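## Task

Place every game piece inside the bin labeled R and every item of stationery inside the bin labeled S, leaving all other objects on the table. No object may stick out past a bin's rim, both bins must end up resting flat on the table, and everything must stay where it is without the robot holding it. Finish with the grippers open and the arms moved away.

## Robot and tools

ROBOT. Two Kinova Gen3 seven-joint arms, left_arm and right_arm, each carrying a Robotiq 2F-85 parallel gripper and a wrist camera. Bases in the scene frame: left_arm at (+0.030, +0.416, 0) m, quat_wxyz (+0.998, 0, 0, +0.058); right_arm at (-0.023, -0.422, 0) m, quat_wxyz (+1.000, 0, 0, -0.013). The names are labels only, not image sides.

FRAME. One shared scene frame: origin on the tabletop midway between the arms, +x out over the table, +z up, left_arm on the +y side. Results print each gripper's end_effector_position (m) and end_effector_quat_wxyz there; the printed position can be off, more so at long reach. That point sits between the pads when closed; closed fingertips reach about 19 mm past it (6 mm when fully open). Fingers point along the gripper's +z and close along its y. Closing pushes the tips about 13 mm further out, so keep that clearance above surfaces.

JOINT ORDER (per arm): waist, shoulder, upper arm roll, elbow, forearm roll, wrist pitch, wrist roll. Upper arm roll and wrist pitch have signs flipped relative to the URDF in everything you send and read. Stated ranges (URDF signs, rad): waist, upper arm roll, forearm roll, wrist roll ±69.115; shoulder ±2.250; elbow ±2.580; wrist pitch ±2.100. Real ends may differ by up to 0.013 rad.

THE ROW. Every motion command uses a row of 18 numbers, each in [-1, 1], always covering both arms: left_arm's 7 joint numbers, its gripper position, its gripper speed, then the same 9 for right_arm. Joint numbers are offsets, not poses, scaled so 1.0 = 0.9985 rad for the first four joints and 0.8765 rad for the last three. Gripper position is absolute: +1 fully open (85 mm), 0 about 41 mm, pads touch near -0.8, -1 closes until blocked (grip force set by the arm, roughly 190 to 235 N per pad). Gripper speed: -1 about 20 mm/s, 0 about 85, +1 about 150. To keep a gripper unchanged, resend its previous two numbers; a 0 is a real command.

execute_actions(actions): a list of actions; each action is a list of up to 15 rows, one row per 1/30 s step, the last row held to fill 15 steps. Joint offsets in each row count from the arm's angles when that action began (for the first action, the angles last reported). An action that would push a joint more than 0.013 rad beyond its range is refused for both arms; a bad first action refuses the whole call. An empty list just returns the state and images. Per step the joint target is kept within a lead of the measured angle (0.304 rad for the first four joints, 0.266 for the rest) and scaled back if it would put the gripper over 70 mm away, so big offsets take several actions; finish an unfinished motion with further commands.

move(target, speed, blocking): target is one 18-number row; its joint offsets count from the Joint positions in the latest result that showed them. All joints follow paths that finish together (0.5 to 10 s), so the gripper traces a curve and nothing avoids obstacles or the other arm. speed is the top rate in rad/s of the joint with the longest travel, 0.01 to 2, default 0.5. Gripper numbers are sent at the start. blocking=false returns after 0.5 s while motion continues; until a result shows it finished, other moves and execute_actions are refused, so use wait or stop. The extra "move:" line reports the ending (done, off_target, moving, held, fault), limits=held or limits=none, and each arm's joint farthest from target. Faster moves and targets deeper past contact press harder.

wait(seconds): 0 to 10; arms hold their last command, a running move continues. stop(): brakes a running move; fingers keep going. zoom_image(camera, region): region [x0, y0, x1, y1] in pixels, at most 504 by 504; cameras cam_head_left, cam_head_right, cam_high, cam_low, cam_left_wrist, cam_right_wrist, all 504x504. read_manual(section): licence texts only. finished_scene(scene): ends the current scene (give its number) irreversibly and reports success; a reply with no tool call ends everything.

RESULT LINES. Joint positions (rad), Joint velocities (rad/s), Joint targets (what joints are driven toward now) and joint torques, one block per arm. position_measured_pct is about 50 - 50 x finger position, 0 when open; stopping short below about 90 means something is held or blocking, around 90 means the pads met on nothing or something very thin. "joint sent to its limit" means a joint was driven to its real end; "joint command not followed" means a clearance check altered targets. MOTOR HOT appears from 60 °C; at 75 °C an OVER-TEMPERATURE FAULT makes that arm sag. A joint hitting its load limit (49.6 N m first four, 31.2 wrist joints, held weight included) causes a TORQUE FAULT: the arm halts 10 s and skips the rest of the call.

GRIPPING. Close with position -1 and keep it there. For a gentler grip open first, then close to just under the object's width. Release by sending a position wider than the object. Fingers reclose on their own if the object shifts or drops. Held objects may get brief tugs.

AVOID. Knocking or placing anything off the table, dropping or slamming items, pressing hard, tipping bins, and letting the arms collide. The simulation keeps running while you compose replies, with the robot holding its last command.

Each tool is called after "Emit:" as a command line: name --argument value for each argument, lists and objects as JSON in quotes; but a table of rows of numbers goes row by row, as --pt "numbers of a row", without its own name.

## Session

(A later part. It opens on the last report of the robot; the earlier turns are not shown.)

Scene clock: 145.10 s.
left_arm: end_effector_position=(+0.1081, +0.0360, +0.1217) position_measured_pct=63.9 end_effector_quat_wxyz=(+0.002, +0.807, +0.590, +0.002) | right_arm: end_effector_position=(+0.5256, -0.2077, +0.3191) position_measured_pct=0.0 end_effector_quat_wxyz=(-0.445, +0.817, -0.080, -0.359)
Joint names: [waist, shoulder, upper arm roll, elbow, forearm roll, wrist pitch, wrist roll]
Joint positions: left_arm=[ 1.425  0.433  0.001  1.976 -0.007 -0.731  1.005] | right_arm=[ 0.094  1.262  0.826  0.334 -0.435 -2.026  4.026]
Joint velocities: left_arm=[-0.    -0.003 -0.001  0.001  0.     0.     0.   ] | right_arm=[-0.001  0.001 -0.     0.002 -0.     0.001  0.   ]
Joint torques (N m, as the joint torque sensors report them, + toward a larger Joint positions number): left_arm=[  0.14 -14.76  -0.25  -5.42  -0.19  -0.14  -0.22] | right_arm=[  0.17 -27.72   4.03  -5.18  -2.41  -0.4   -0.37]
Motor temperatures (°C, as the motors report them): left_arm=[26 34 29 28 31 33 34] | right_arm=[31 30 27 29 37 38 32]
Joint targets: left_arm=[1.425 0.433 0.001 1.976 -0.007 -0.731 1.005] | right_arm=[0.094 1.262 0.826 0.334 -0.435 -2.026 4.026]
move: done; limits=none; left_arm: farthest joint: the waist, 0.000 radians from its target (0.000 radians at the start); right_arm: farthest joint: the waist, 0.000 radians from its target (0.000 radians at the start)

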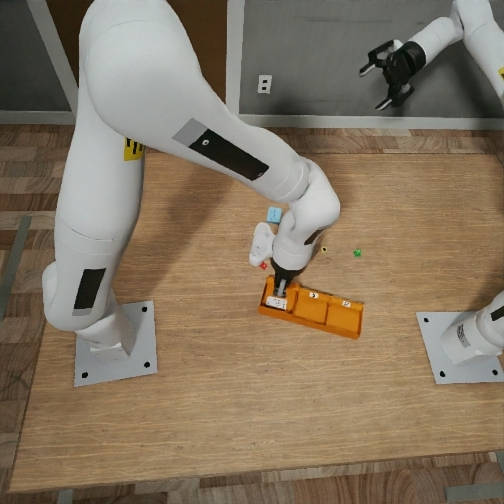

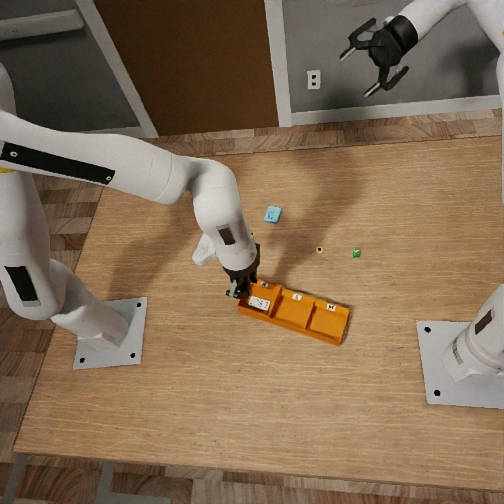

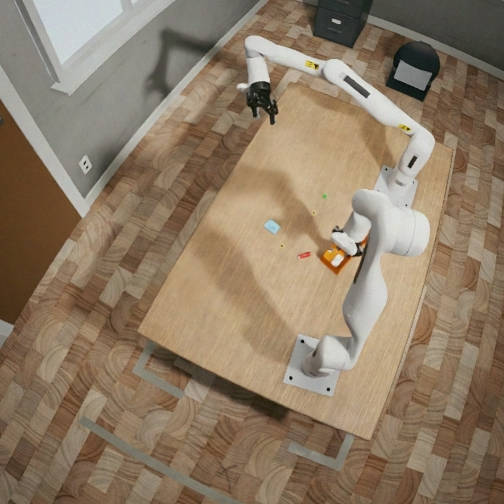

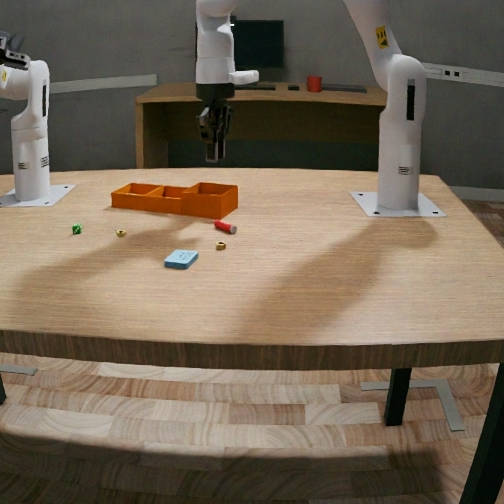

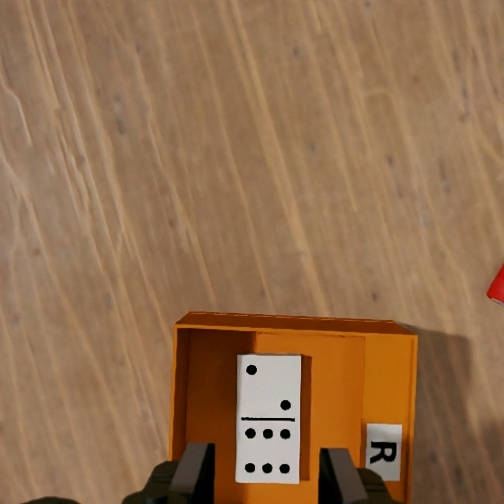

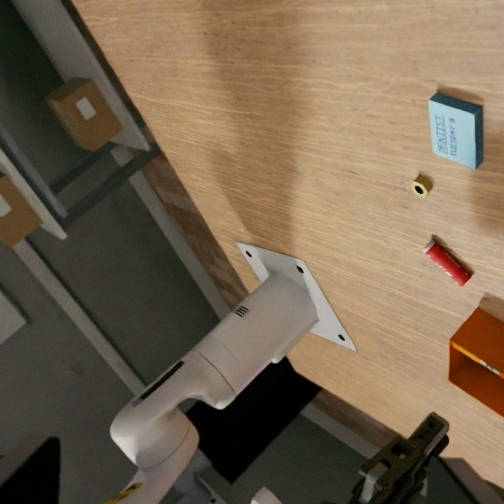

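Emit:
move --target '[-0.075,0.275,0,-0.554,0,-0.319,-0.086,0.2,0, 0.6,0,0,0,0,0,0,1,0]' --speed 1.0

Emit:
move --target '[-0.075,0.275,0,-0.554,0,-0.319,-0.086,0.2,0, 0,0,0,0,0,0,0,1,0]' --speed 1.0

Scene clock: 155.57 s.
left_arm: end_effector_position=(+0.1871, -0.1013, +0.1264) position_measured_pct=40.1 end_effector_quat_wxyz=(+0.001, +0.807, +0.590, +0.003) | right_arm: end_effector_position=(+0.5506, -0.5544, +0.3191) position_measured_pct=0.0 end_effector_quat_wxyz=(-0.531, +0.756, -0.318, -0.212)
Joint names: [waist, shoulder, upper arm roll, elbow, forearm roll, wrist pitch, wrist roll]
Joint positions: left_arm=[ 1.35   0.707  0.001  1.423 -0.007 -1.011  0.93 ] | right_arm=[ 0.693  1.262  0.826  0.334 -0.435 -2.026  4.026]
Joint velocities: left_arm=[-0.001  0.004  0.    -0.     0.001  0.    -0.   ] | right_arm=[ 0.001  0.     0.     0.001  0.001 -0.001  0.   ]
Joint torques (N m, as the joint torque sensors report them, + toward a larger Joint positions number): left_arm=[  0.24 -20.92  -0.23  -6.92  -0.2   -0.2   -0.26] | right_arm=[  0.27 -27.8    4.27  -5.04  -2.39  -0.4   -0.3 ]
Motor temperatures (°C, as the motors report them): left_arm=[26 34 29 28 31 33 34] | right_arm=[31 30 27 29 37 38 32]
Joint targets: left_arm=[1.350 0.707 0.001 1.423 -0.007 -1.011 0.930] | right_arm=[0.693 1.262 0.826 0.334 -0.435 -2.026 4.026]
move: done; limits=none; left_arm: farthest joint: the waist, 0.000 radians from its target (0.075 radians at the start); right_arm: farthest joint: the waist, 0.000 radians from its target (0.599 radians at the start)

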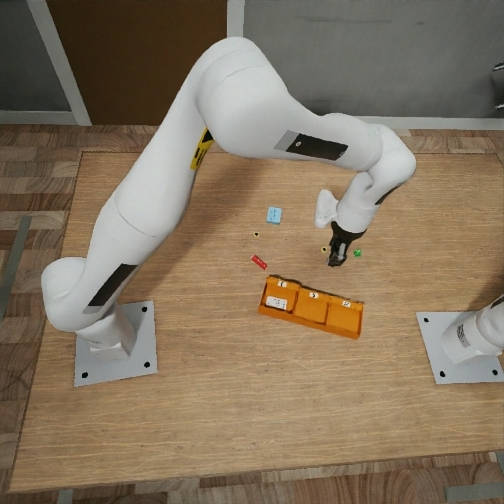

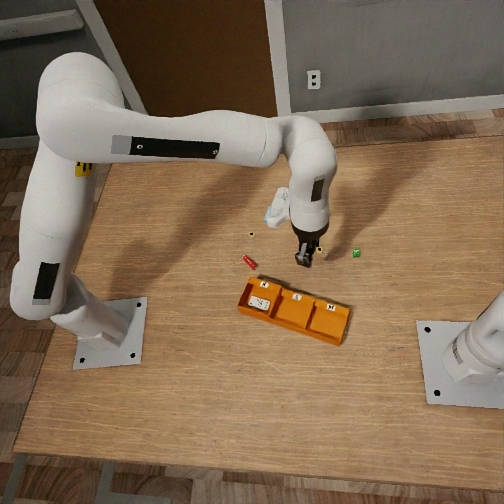

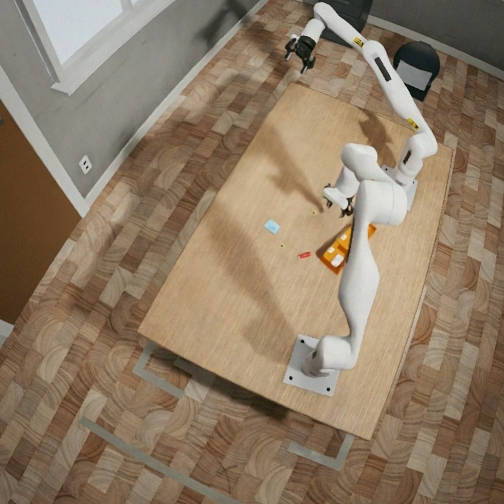

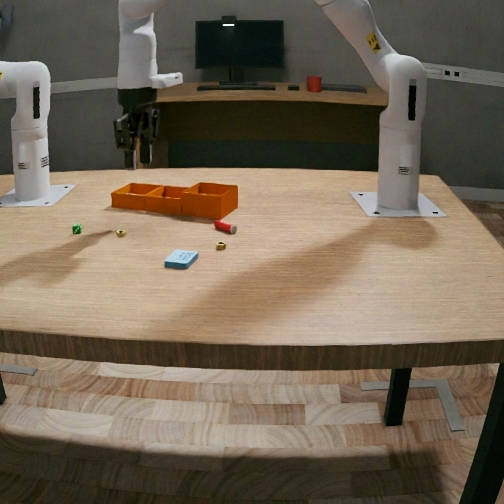

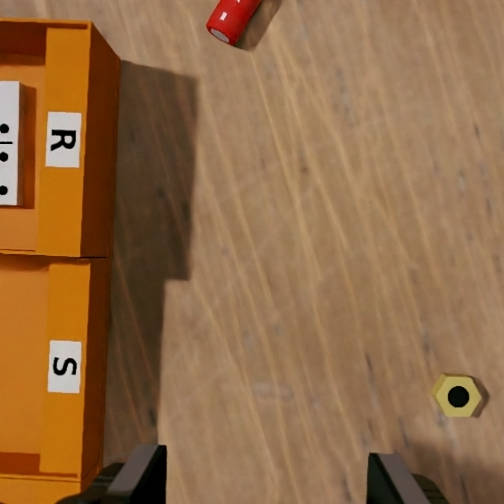

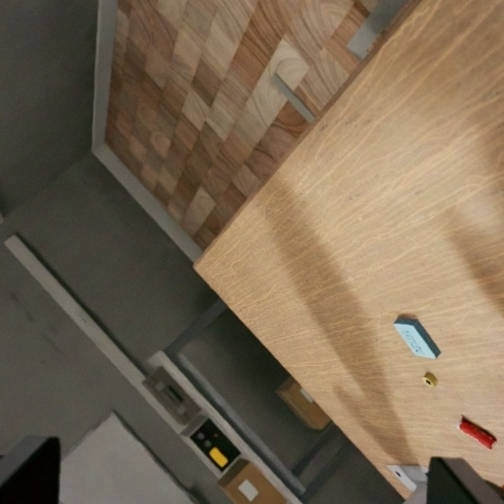

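Scene clock: 156.83 s.
left_arm: end_effector_position=(+0.2703, -0.1905, +0.1202) position_measured_pct=40.1 end_effector_quat_wxyz=(+0.001, +0.807, +0.591, +0.004) | right_arm: end_effector_position=(+0.5506, -0.5544, +0.3191) position_measured_pct=0.0 end_effector_quat_wxyz=(-0.531, +0.756, -0.318, -0.212)
Joint names: [waist, shoulder, upper arm roll, elbow, forearm roll, wrist pitch, wrist roll]
Joint positions: left_arm=[ 1.276  0.982  0.001  0.87  -0.007 -1.29   0.854] | right_arm=[ 0.693  1.262  0.826  0.334 -0.435 -2.026  4.026]
Joint velocities: left_arm=[-0.001  0.003 -0.    -0.001  0.001  0.    -0.001] | right_arm=[ 0.002 -0.     0.    -0.001 -0.001 -0.001  0.   ]
Joint torques (N m, as the joint torque sensors report them, + toward a larger Joint positions number): left_arm=[  0.19 -25.3   -0.46  -8.04  -0.21  -0.2   -0.25] | right_arm=[  0.15 -27.68   4.09  -5.29  -2.35  -0.51  -0.34]
Motor temperatures (°C, as the motors report them): left_arm=[26 34 29 28 31 33 34] | right_arm=[31 30 27 29 37 38 32]
Joint targets: left_arm=[1.276 0.982 0.001 0.870 -0.007 -1.290 0.854] | right_arm=[0.693 1.262 0.826 0.334 -0.435 -2.026 4.026]
move: done; limits=none; left_arm: farthest joint: the waist, 0.001 radians from its target (0.075 radians at the start); right_arm: farthest joint: the waist, 0.000 radians from its target (0.000 radians at the start)

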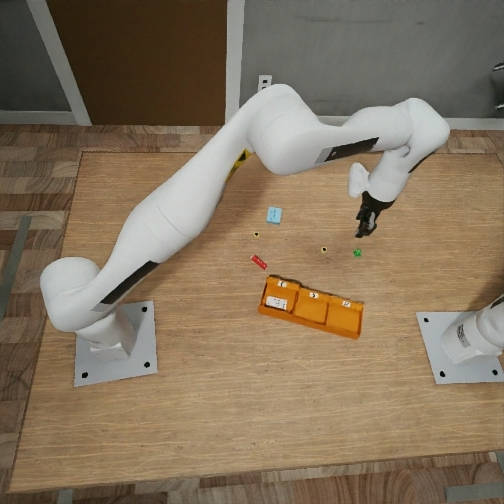

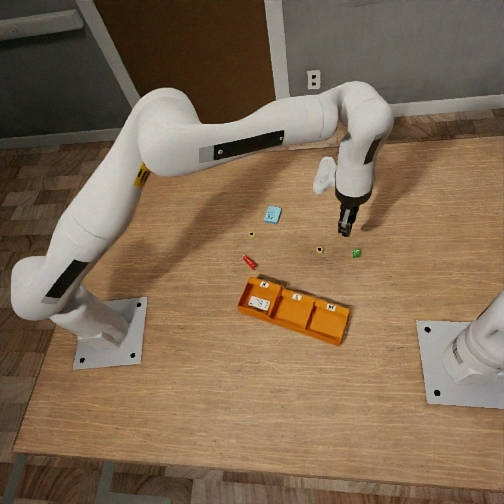

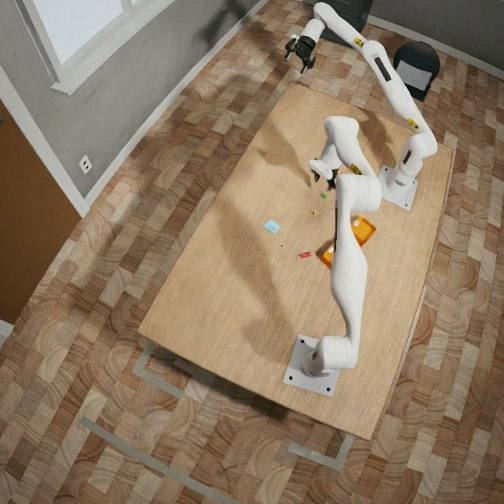

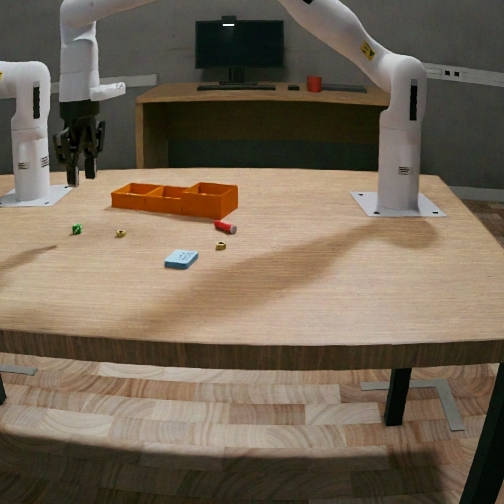

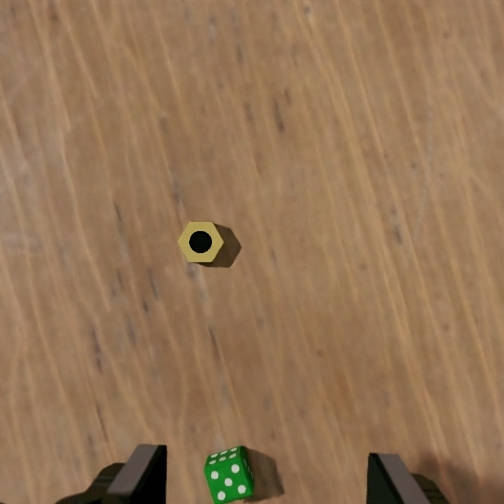

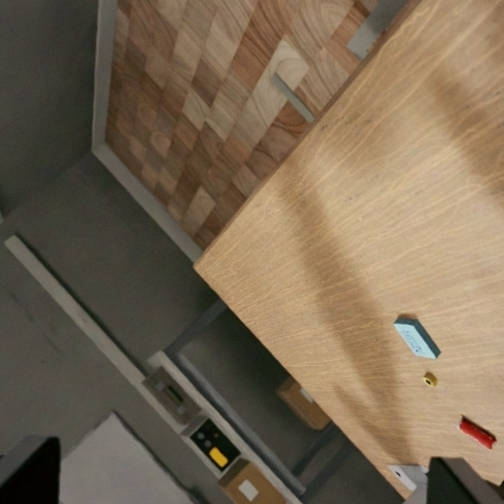

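Emit:
move --target '[0.045,0.143,0,-0.016,0,0.145,0.332,0.2,0, 0,0,0,0,0,0,0,1,0]' --speed 0.4

Scene clock: 167.03 s.
left_arm: end_effector_position=(+0.2486, -0.2160, +0.0307) position_measured_pct=40.1 end_effector_quat_wxyz=(+0.001, +0.728, +0.685, +0.003) | right_arm: end_effector_position=(+0.5506, -0.5544, +0.3191) position_measured_pct=0.0 end_effector_quat_wxyz=(-0.531, +0.756, -0.318, -0.212)
Joint names: [waist, shoulder, upper arm roll, elbow, forearm roll, wrist pitch, wrist roll]
Joint positions: left_arm=[ 1.321  1.124  0.001  0.854 -0.007 -1.163  1.145] | right_arm=[ 0.693  1.262  0.826  0.334 -0.435 -2.026  4.026]
Joint velocities: left_arm=[ 0.     0.003  0.    -0.001 -0.001 -0.     0.   ] | right_arm=[-0.     0.    -0.    -0.001  0.001 -0.     0.   ]
Joint torques (N m, as the joint torque sensors report them, + toward a larger Joint positions number): left_arm=[ -0.12 -26.96  -0.33  -7.73  -0.18  -0.29  -0.18] | right_arm=[  0.17 -27.78   4.26  -5.14  -2.43  -0.38  -0.36]
Motor temperatures (°C, as the motors report them): left_arm=[26 34 29 28 31 33 34] | right_arm=[31 30 27 29 37 38 32]
Joint targets: left_arm=[1.321 1.124 0.001 0.854 -0.007 -1.163 1.145] | right_arm=[0.693 1.262 0.826 0.334 -0.435 -2.026 4.026]
move: done; limits=none; left_arm: farthest joint: the shoulder, 0.001 radians from its target (0.143 radians at the start); right_arm: farthest joint: the waist, 0.000 radians from its target (0.000 radians at the start)

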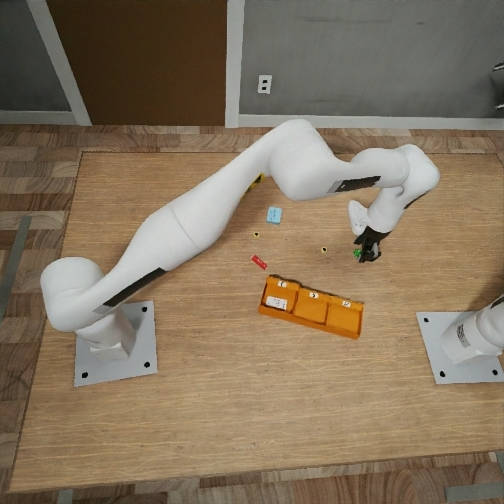

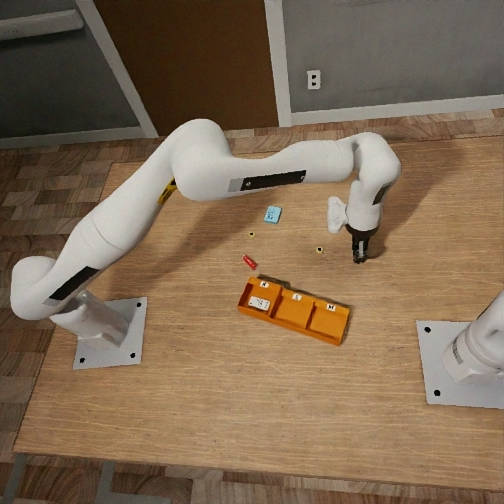

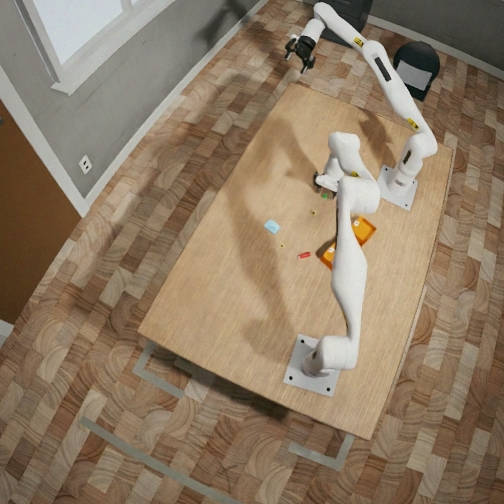

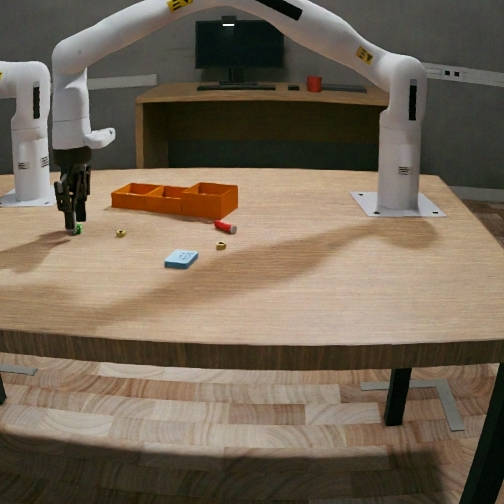

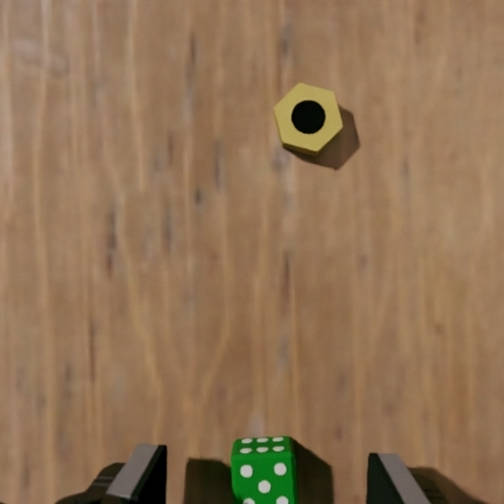

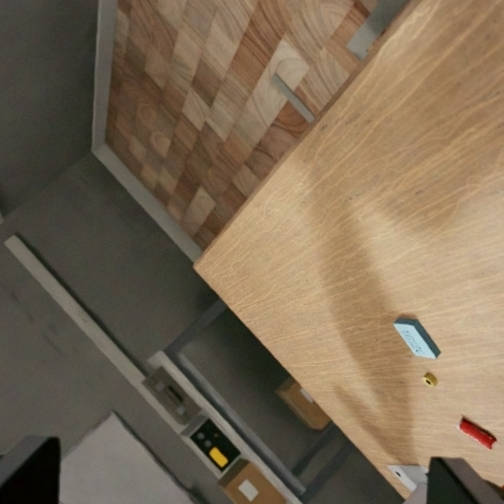

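Emit:
execute_actions --actions '[[[0,0.011,0,0,0,0.012,0,0.2,1,0,0,0,0,0,0,0,1,0]],[[0,0,0,0,0,0,0,-1,0.5,0,0,0,0,0,0,0,1,0]],[[0,0,0,0,0,0,0,-1,0.5,0,0,0,0,0,0,0,1,0]]]'

Emit:
move --target '[0,-0.15,0,0,0,-0.17,0,-1,0.5, 0,0,0,0,0,0,0,1,0]' --speed 0.6

Scene clock: 172.97 s.
left_arm: end_effector_position=(+0.2489, -0.2166, +0.0238) position_measured_pct=80.2 end_effector_quat_wxyz=(+0.002, +0.729, +0.685, +0.003) | right_arm: end_effector_position=(+0.5506, -0.5544, +0.3191) position_measured_pct=0.0 end_effector_quat_wxyz=(-0.531, +0.756, -0.318, -0.212)
Joint names: [waist, shoulder, upper arm roll, elbow, forearm roll, wrist pitch, wrist roll]
Joint positions: left_arm=[ 1.321  1.135  0.001  0.854 -0.007 -1.153  1.145] | right_arm=[ 0.693  1.262  0.826  0.334 -0.435 -2.026  4.026]
Joint velocities: left_arm=[ 0.001 -0.     0.002  0.     0.    -0.     0.   ] | right_arm=[-0.    -0.     0.    -0.    -0.002 -0.    -0.   ]
Joint torques (N m, as the joint torque sensors report them, + toward a larger Joint positions number): left_arm=[  0.24 -26.6   -0.44  -7.56  -0.28  -0.22  -0.22] | right_arm=[  0.05 -27.74   4.19  -5.11  -2.37  -0.42  -0.36]
Motor temperatures (°C, as the motors report them): left_arm=[26 34 29 28 31 33 34] | right_arm=[31 30 27 29 37 38 32]
Joint targets: left_arm=[1.321 1.135 0.001 0.854 -0.007 -1.153 1.145] | right_arm=[0.693 1.262 0.826 0.334 -0.435 -2.026 4.026]

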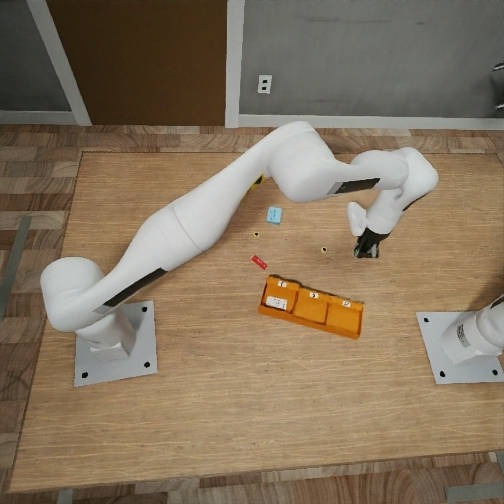

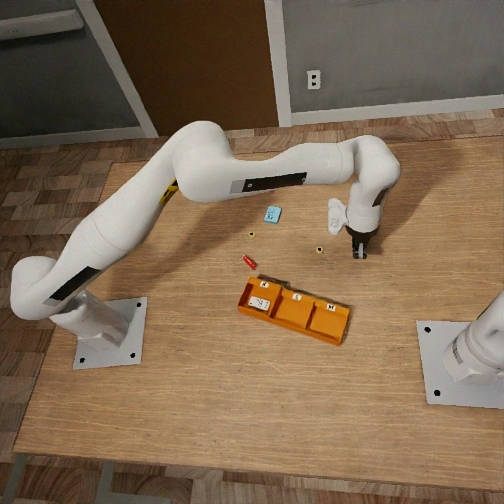

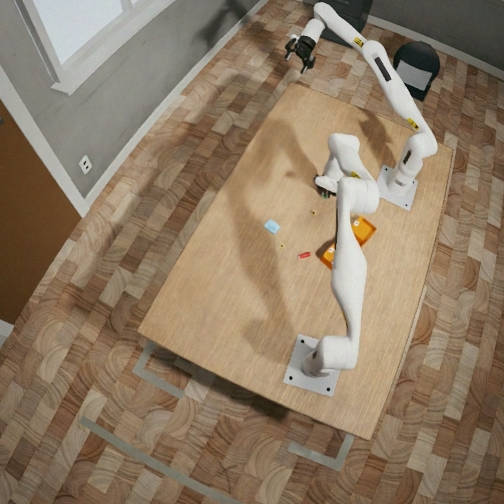

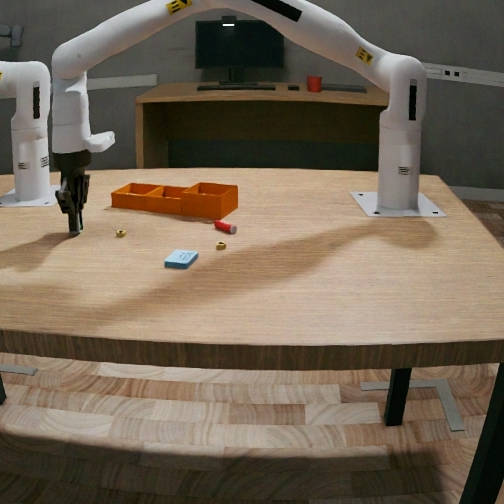

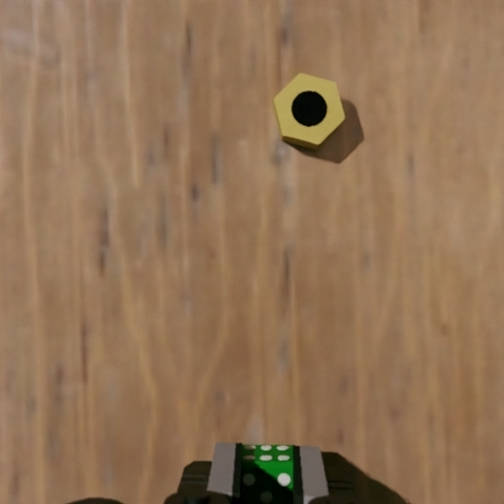

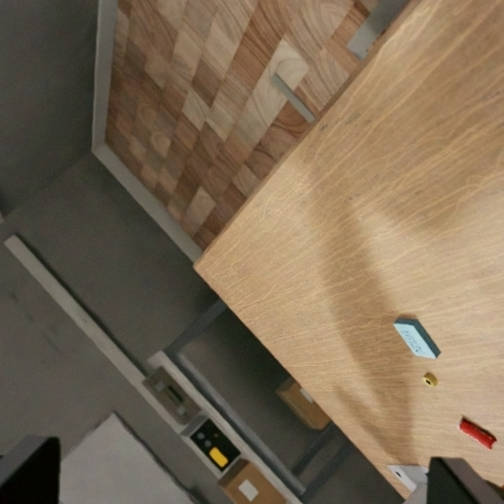

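Scene clock: 173.87 s.
left_arm: end_effector_position=(+0.2436, -0.2028, +0.1229) position_measured_pct=80.2 end_effector_quat_wxyz=(+0.002, +0.728, +0.685, +0.003) | right_arm: end_effector_position=(+0.5506, -0.5544, +0.3191) position_measured_pct=0.0 end_effector_quat_wxyz=(-0.531, +0.756, -0.318, -0.212)
Joint names: [waist, shoulder, upper arm roll, elbow, forearm roll, wrist pitch, wrist roll]
Joint positions: left_arm=[ 1.321  0.985  0.001  0.854 -0.007 -1.302  1.145] | right_arm=[ 0.693  1.262  0.826  0.334 -0.435 -2.026  4.026]
Joint velocities: left_arm=[-0.001 -0.001  0.     0.001  0.     0.    -0.001] | right_arm=[ 0.001  0.     0.     0.001 -0.001  0.002 -0.   ]
Joint torques (N m, as the joint torque sensors report them, + toward a larger Joint positions number): left_arm=[  0.05 -25.49  -0.34  -8.12  -0.17  -0.3   -0.26] | right_arm=[  0.05 -27.58   4.22  -5.25  -2.44  -0.36  -0.36]
Motor temperatures (°C, as the motors report them): left_arm=[26 34 29 28 31 33 34] | right_arm=[31 30 27 29 37 38 32]
Joint targets: left_arm=[1.321 0.985 0.001 0.854 -0.007 -1.302 1.145] | right_arm=[0.693 1.262 0.826 0.334 -0.435 -2.026 4.026]
move: done; limits=none; left_arm: farthest joint: the waist, 0.000 radians from its target (0.000 radians at the start); right_arm: farthest joint: the waist, 0.000 radians from its target (0.000 radians at the start)

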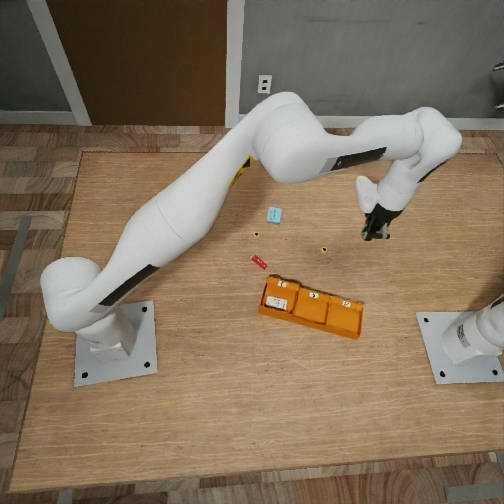

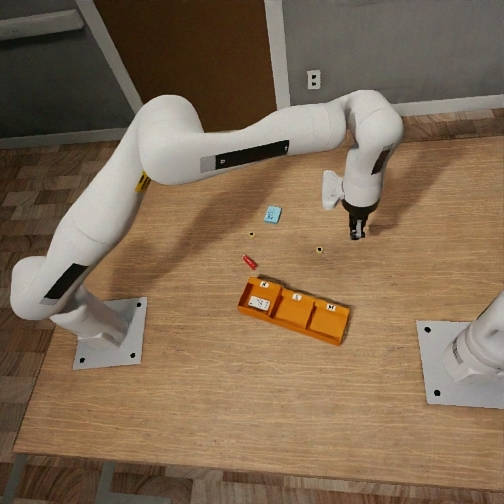

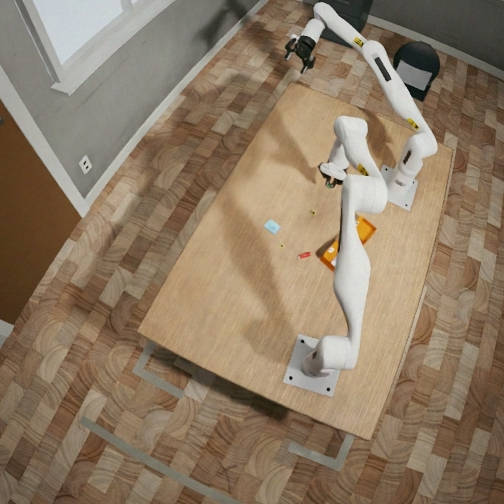

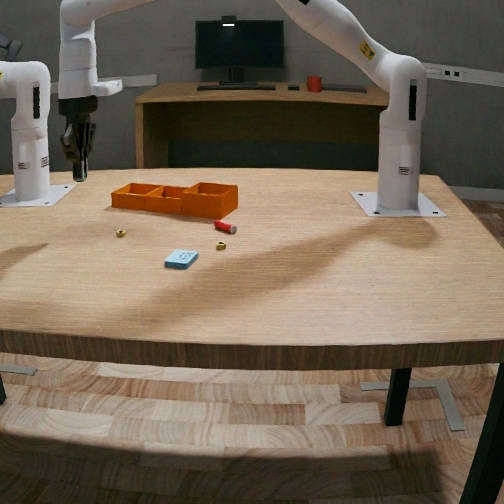

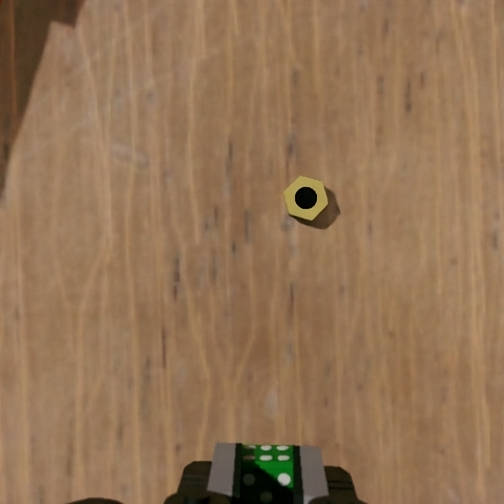

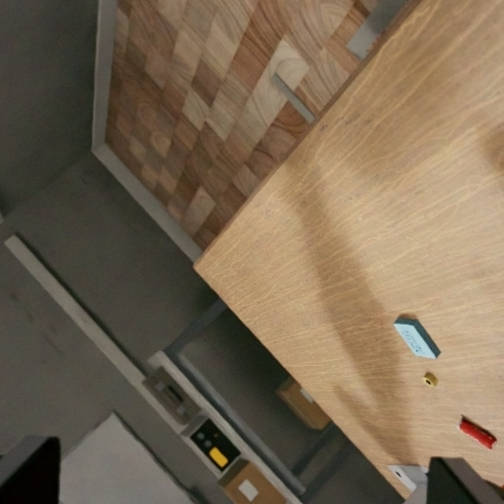

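Emit:
move --target '[0.052,-0.276,0,0.562,0,0.326,-0.08,-1,0.5, 0,0,0,0,0,0,0,1,0]' --speed 1.0

Emit:
move --target '[0.052,-0.276,0,0.562,0,0.326,-0.08,-1,0.5, 0,0,0,0,0,0,0,1,0]' --speed 1.0

Emit:
move --target '[0,0.174,0,0.058,0,0.265,0,-1,0.5, 0,0,0,0,0,0,0,1,0]' --speed 0.25

Scene clock: 182.77 s.
left_arm: end_effector_position=(+0.1763, -0.1063, +0.1273) position_measured_pct=80.2 end_effector_quat_wxyz=(+0.002, +0.769, +0.639, +0.003) | right_arm: end_effector_position=(+0.5506, -0.5544, +0.3191) position_measured_pct=0.0 end_effector_quat_wxyz=(-0.531, +0.756, -0.318, -0.212)
Joint names: [waist, shoulder, upper arm roll, elbow, forearm roll, wrist pitch, wrist roll]
Joint positions: left_arm=[ 1.372  0.71   0.001  1.415 -0.007 -1.016  1.075] | right_arm=[ 0.693  1.262  0.826  0.334 -0.435 -2.026  4.026]
Joint velocities: left_arm=[-0.    -0.003  0.     0.     0.    -0.     0.   ] | right_arm=[-0.001  0.     0.     0.     0.    -0.    -0.   ]
Joint torques (N m, as the joint torque sensors report them, + toward a larger Joint positions number): left_arm=[  0.07 -21.02  -0.25  -7.01  -0.26  -0.24  -0.28] | right_arm=[  0.05 -27.72   4.17  -5.13  -2.44  -0.44  -0.35]
Motor temperatures (°C, as the motors report them): left_arm=[26 34 29 28 31 33 34] | right_arm=[31 30 27 29 37 38 32]
Joint targets: left_arm=[1.372 0.709 0.001 1.415 -0.007 -1.016 1.075] | right_arm=[0.693 1.262 0.826 0.334 -0.435 -2.026 4.026]
move: done; limits=none; left_arm: farthest joint: the waist, 0.001 radians from its target (0.052 radians at the start); right_arm: farthest joint: the waist, 0.000 radians from its target (0.000 radians at the start)

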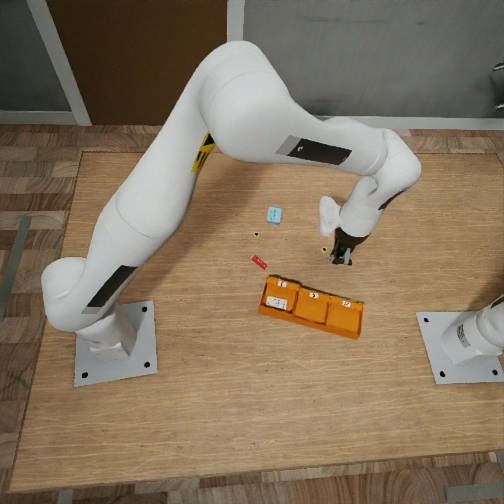

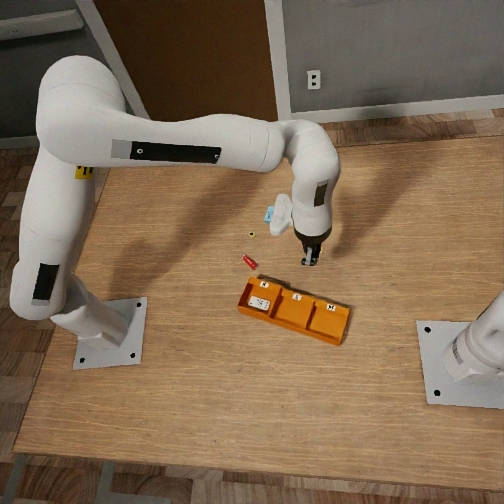

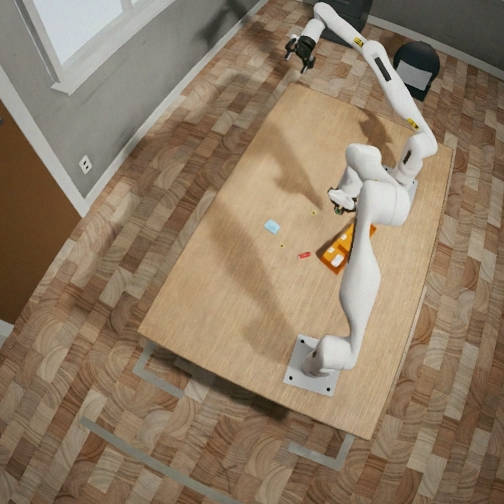

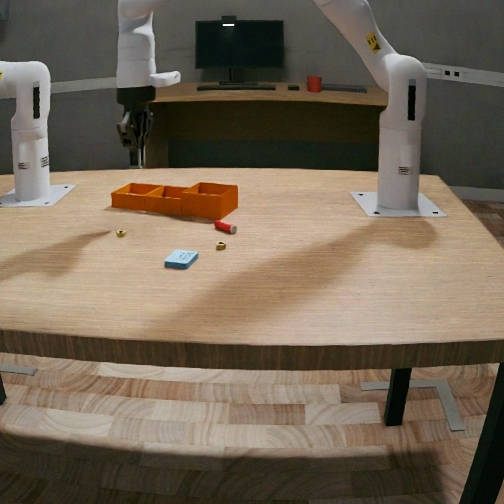

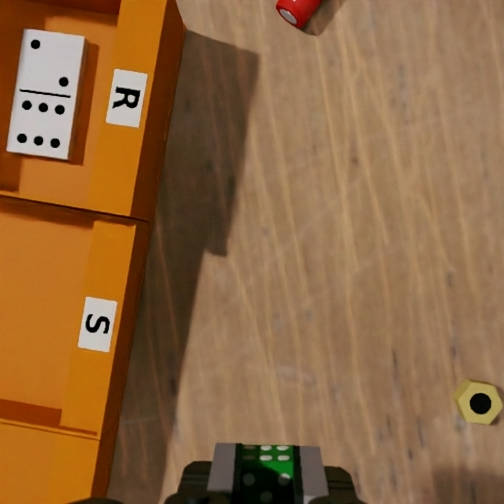

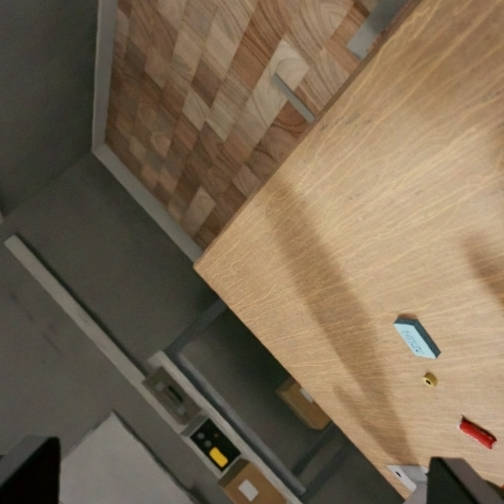

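Scene clock: 184.03 s.
left_arm: end_effector_position=(+0.1085, +0.0359, +0.1212) position_measured_pct=80.2 end_effector_quat_wxyz=(+0.001, +0.807, +0.591, +0.002) | right_arm: end_effector_position=(+0.5506, -0.5544, +0.3191) position_measured_pct=0.0 end_effector_quat_wxyz=(-0.531, +0.756, -0.318, -0.212)
Joint names: [waist, shoulder, upper arm roll, elbow, forearm roll, wrist pitch, wrist roll]
Joint positions: left_arm=[ 1.424  0.434  0.001  1.976 -0.007 -0.73   1.005] | right_arm=[ 0.693  1.262  0.826  0.334 -0.435 -2.026  4.026]
Joint velocities: left_arm=[-0.    -0.001 -0.001 -0.    -0.001  0.    -0.001] | right_arm=[-0.001 -0.    -0.     0.002  0.001 -0.001  0.   ]
Joint torques (N m, as the joint torque sensors report them, + toward a larger Joint positions number): left_arm=[  0.13 -14.67  -0.16  -5.3   -0.22  -0.23  -0.24] | right_arm=[  0.15 -27.6    4.09  -5.    -2.41  -0.47  -0.34]
Motor temperatures (°C, as the motors report them): left_arm=[26 34 29 28 31 33 34] | right_arm=[31 30 27 29 37 38 32]
Joint targets: left_arm=[1.424 0.434 0.001 1.976 -0.007 -0.730 1.005] | right_arm=[0.693 1.262 0.826 0.334 -0.435 -2.026 4.026]
move: done; limits=none; left_arm: farthest joint: the waist, 0.000 radians from its target (0.052 radians at the start); right_arm: farthest joint: the waist, 0.000 radians from its target (0.000 radians at the start)

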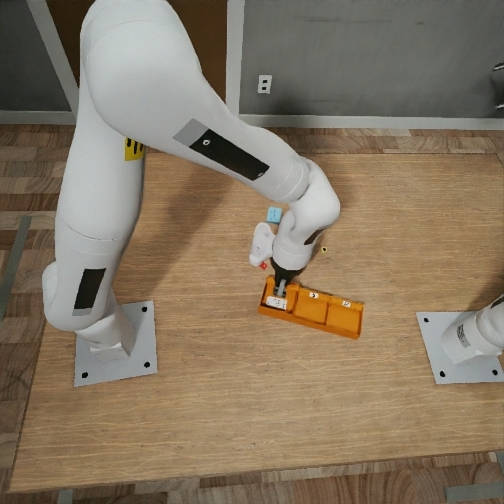

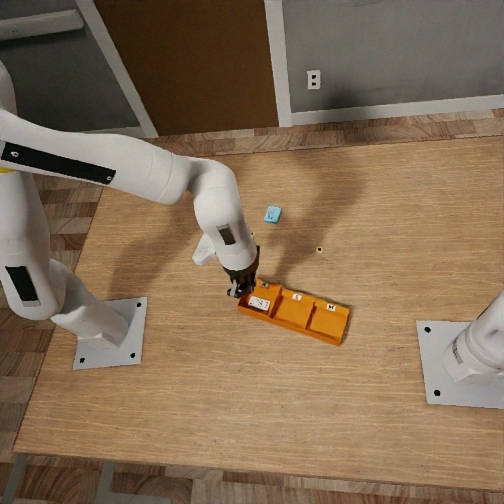

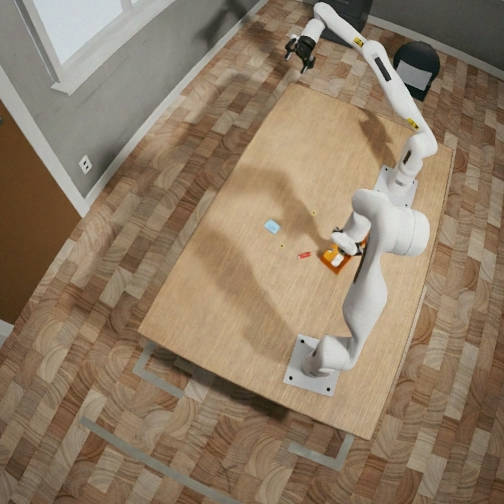

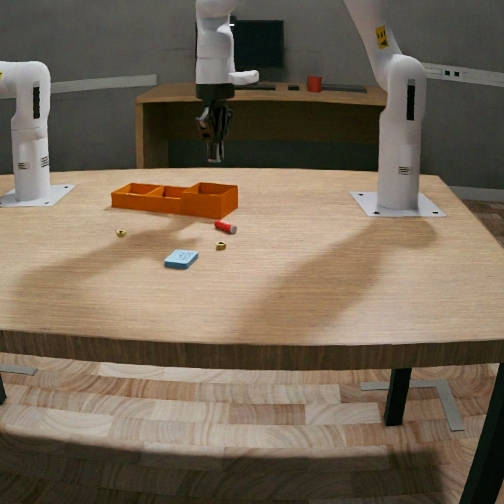

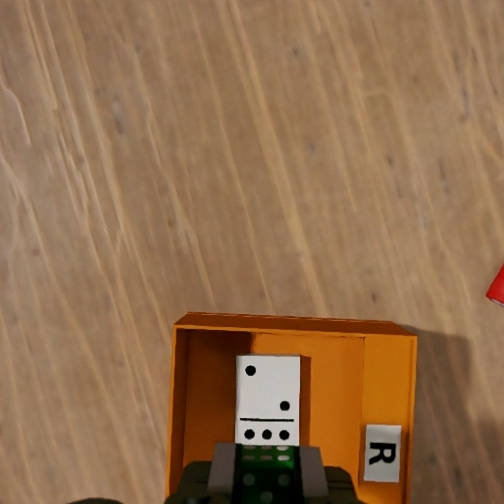

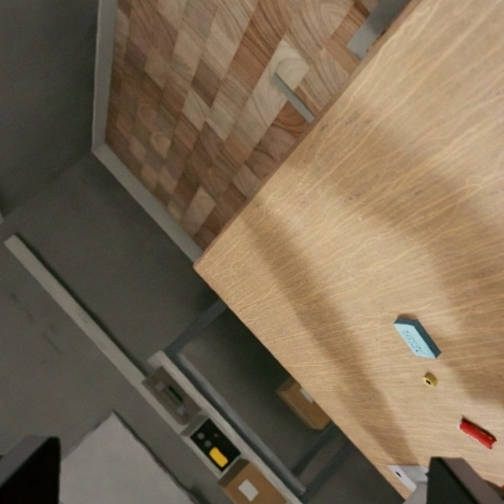

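Scene clock: 185.40 s.
left_arm: end_effector_position=(+0.1092, +0.0318, +0.0430) position_measured_pct=80.2 end_effector_quat_wxyz=(+0.001, +0.807, +0.590, +0.002) | right_arm: end_effector_position=(+0.5506, -0.5544, +0.3191) position_measured_pct=0.0 end_effector_quat_wxyz=(-0.531, +0.756, -0.318, -0.212)
Joint names: [waist, shoulder, upper arm roll, elbow, forearm roll, wrist pitch, wrist roll]
Joint positions: left_arm=[ 1.424  0.608  0.001  2.034 -0.007 -0.498  1.005] | right_arm=[ 0.693  1.262  0.826  0.334 -0.435 -2.026  4.026]
Joint velocities: left_arm=[ 0.     0.001  0.001 -0.     0.001  0.001  0.   ] | right_arm=[ 0.002  0.     0.    -0.001 -0.001  0.     0.   ]
Joint torques (N m, as the joint torque sensors report them, + toward a larger Joint positions number): left_arm=[  0.21 -16.09  -0.3   -3.83  -0.23  -0.3   -0.23] | right_arm=[  0.04 -27.67   4.09  -5.15  -2.38  -0.49  -0.36]
Motor temperatures (°C, as the motors report them): left_arm=[26 34 29 28 31 33 34] | right_arm=[31 30 27 29 37 38 32]
Joint targets: left_arm=[1.424 0.608 0.001 2.034 -0.007 -0.498 1.005] | right_arm=[0.693 1.262 0.826 0.334 -0.435 -2.026 4.026]
move: done; limits=none; left_arm: farthest joint: the waist, 0.000 radians from its target (0.000 radians at the start); right_arm: farthest joint: the waist, 0.000 radians from its target (0.000 radians at the start)

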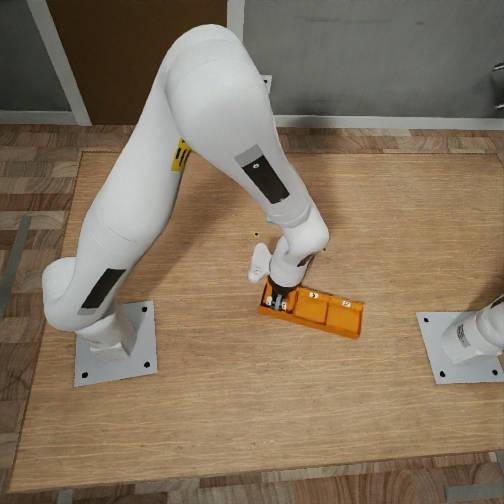

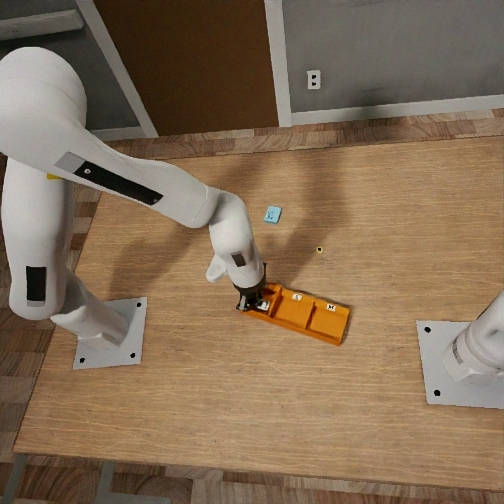

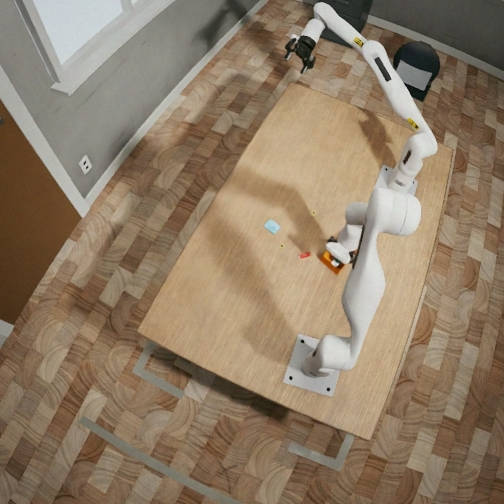

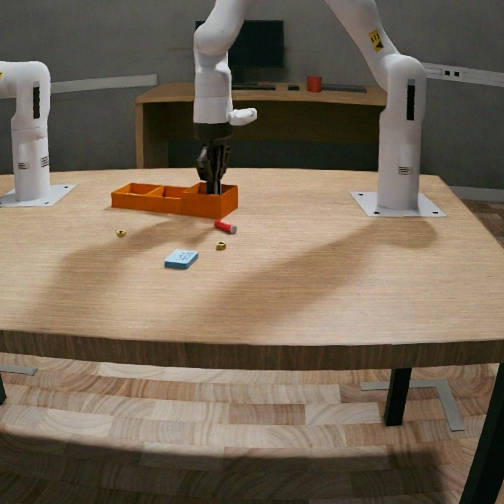

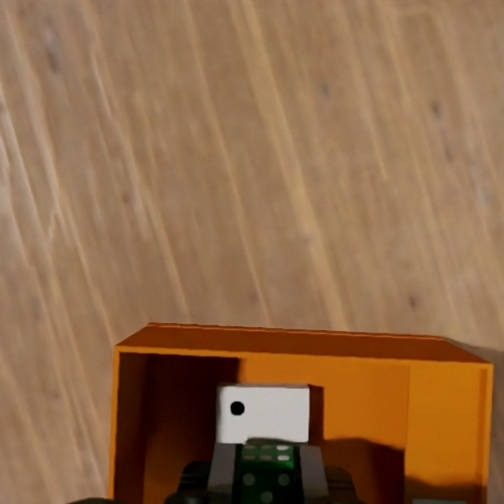

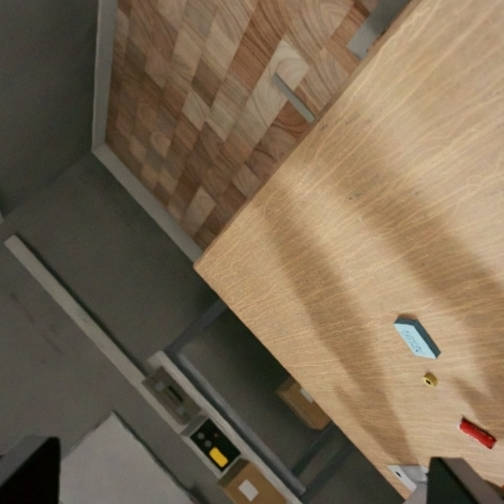

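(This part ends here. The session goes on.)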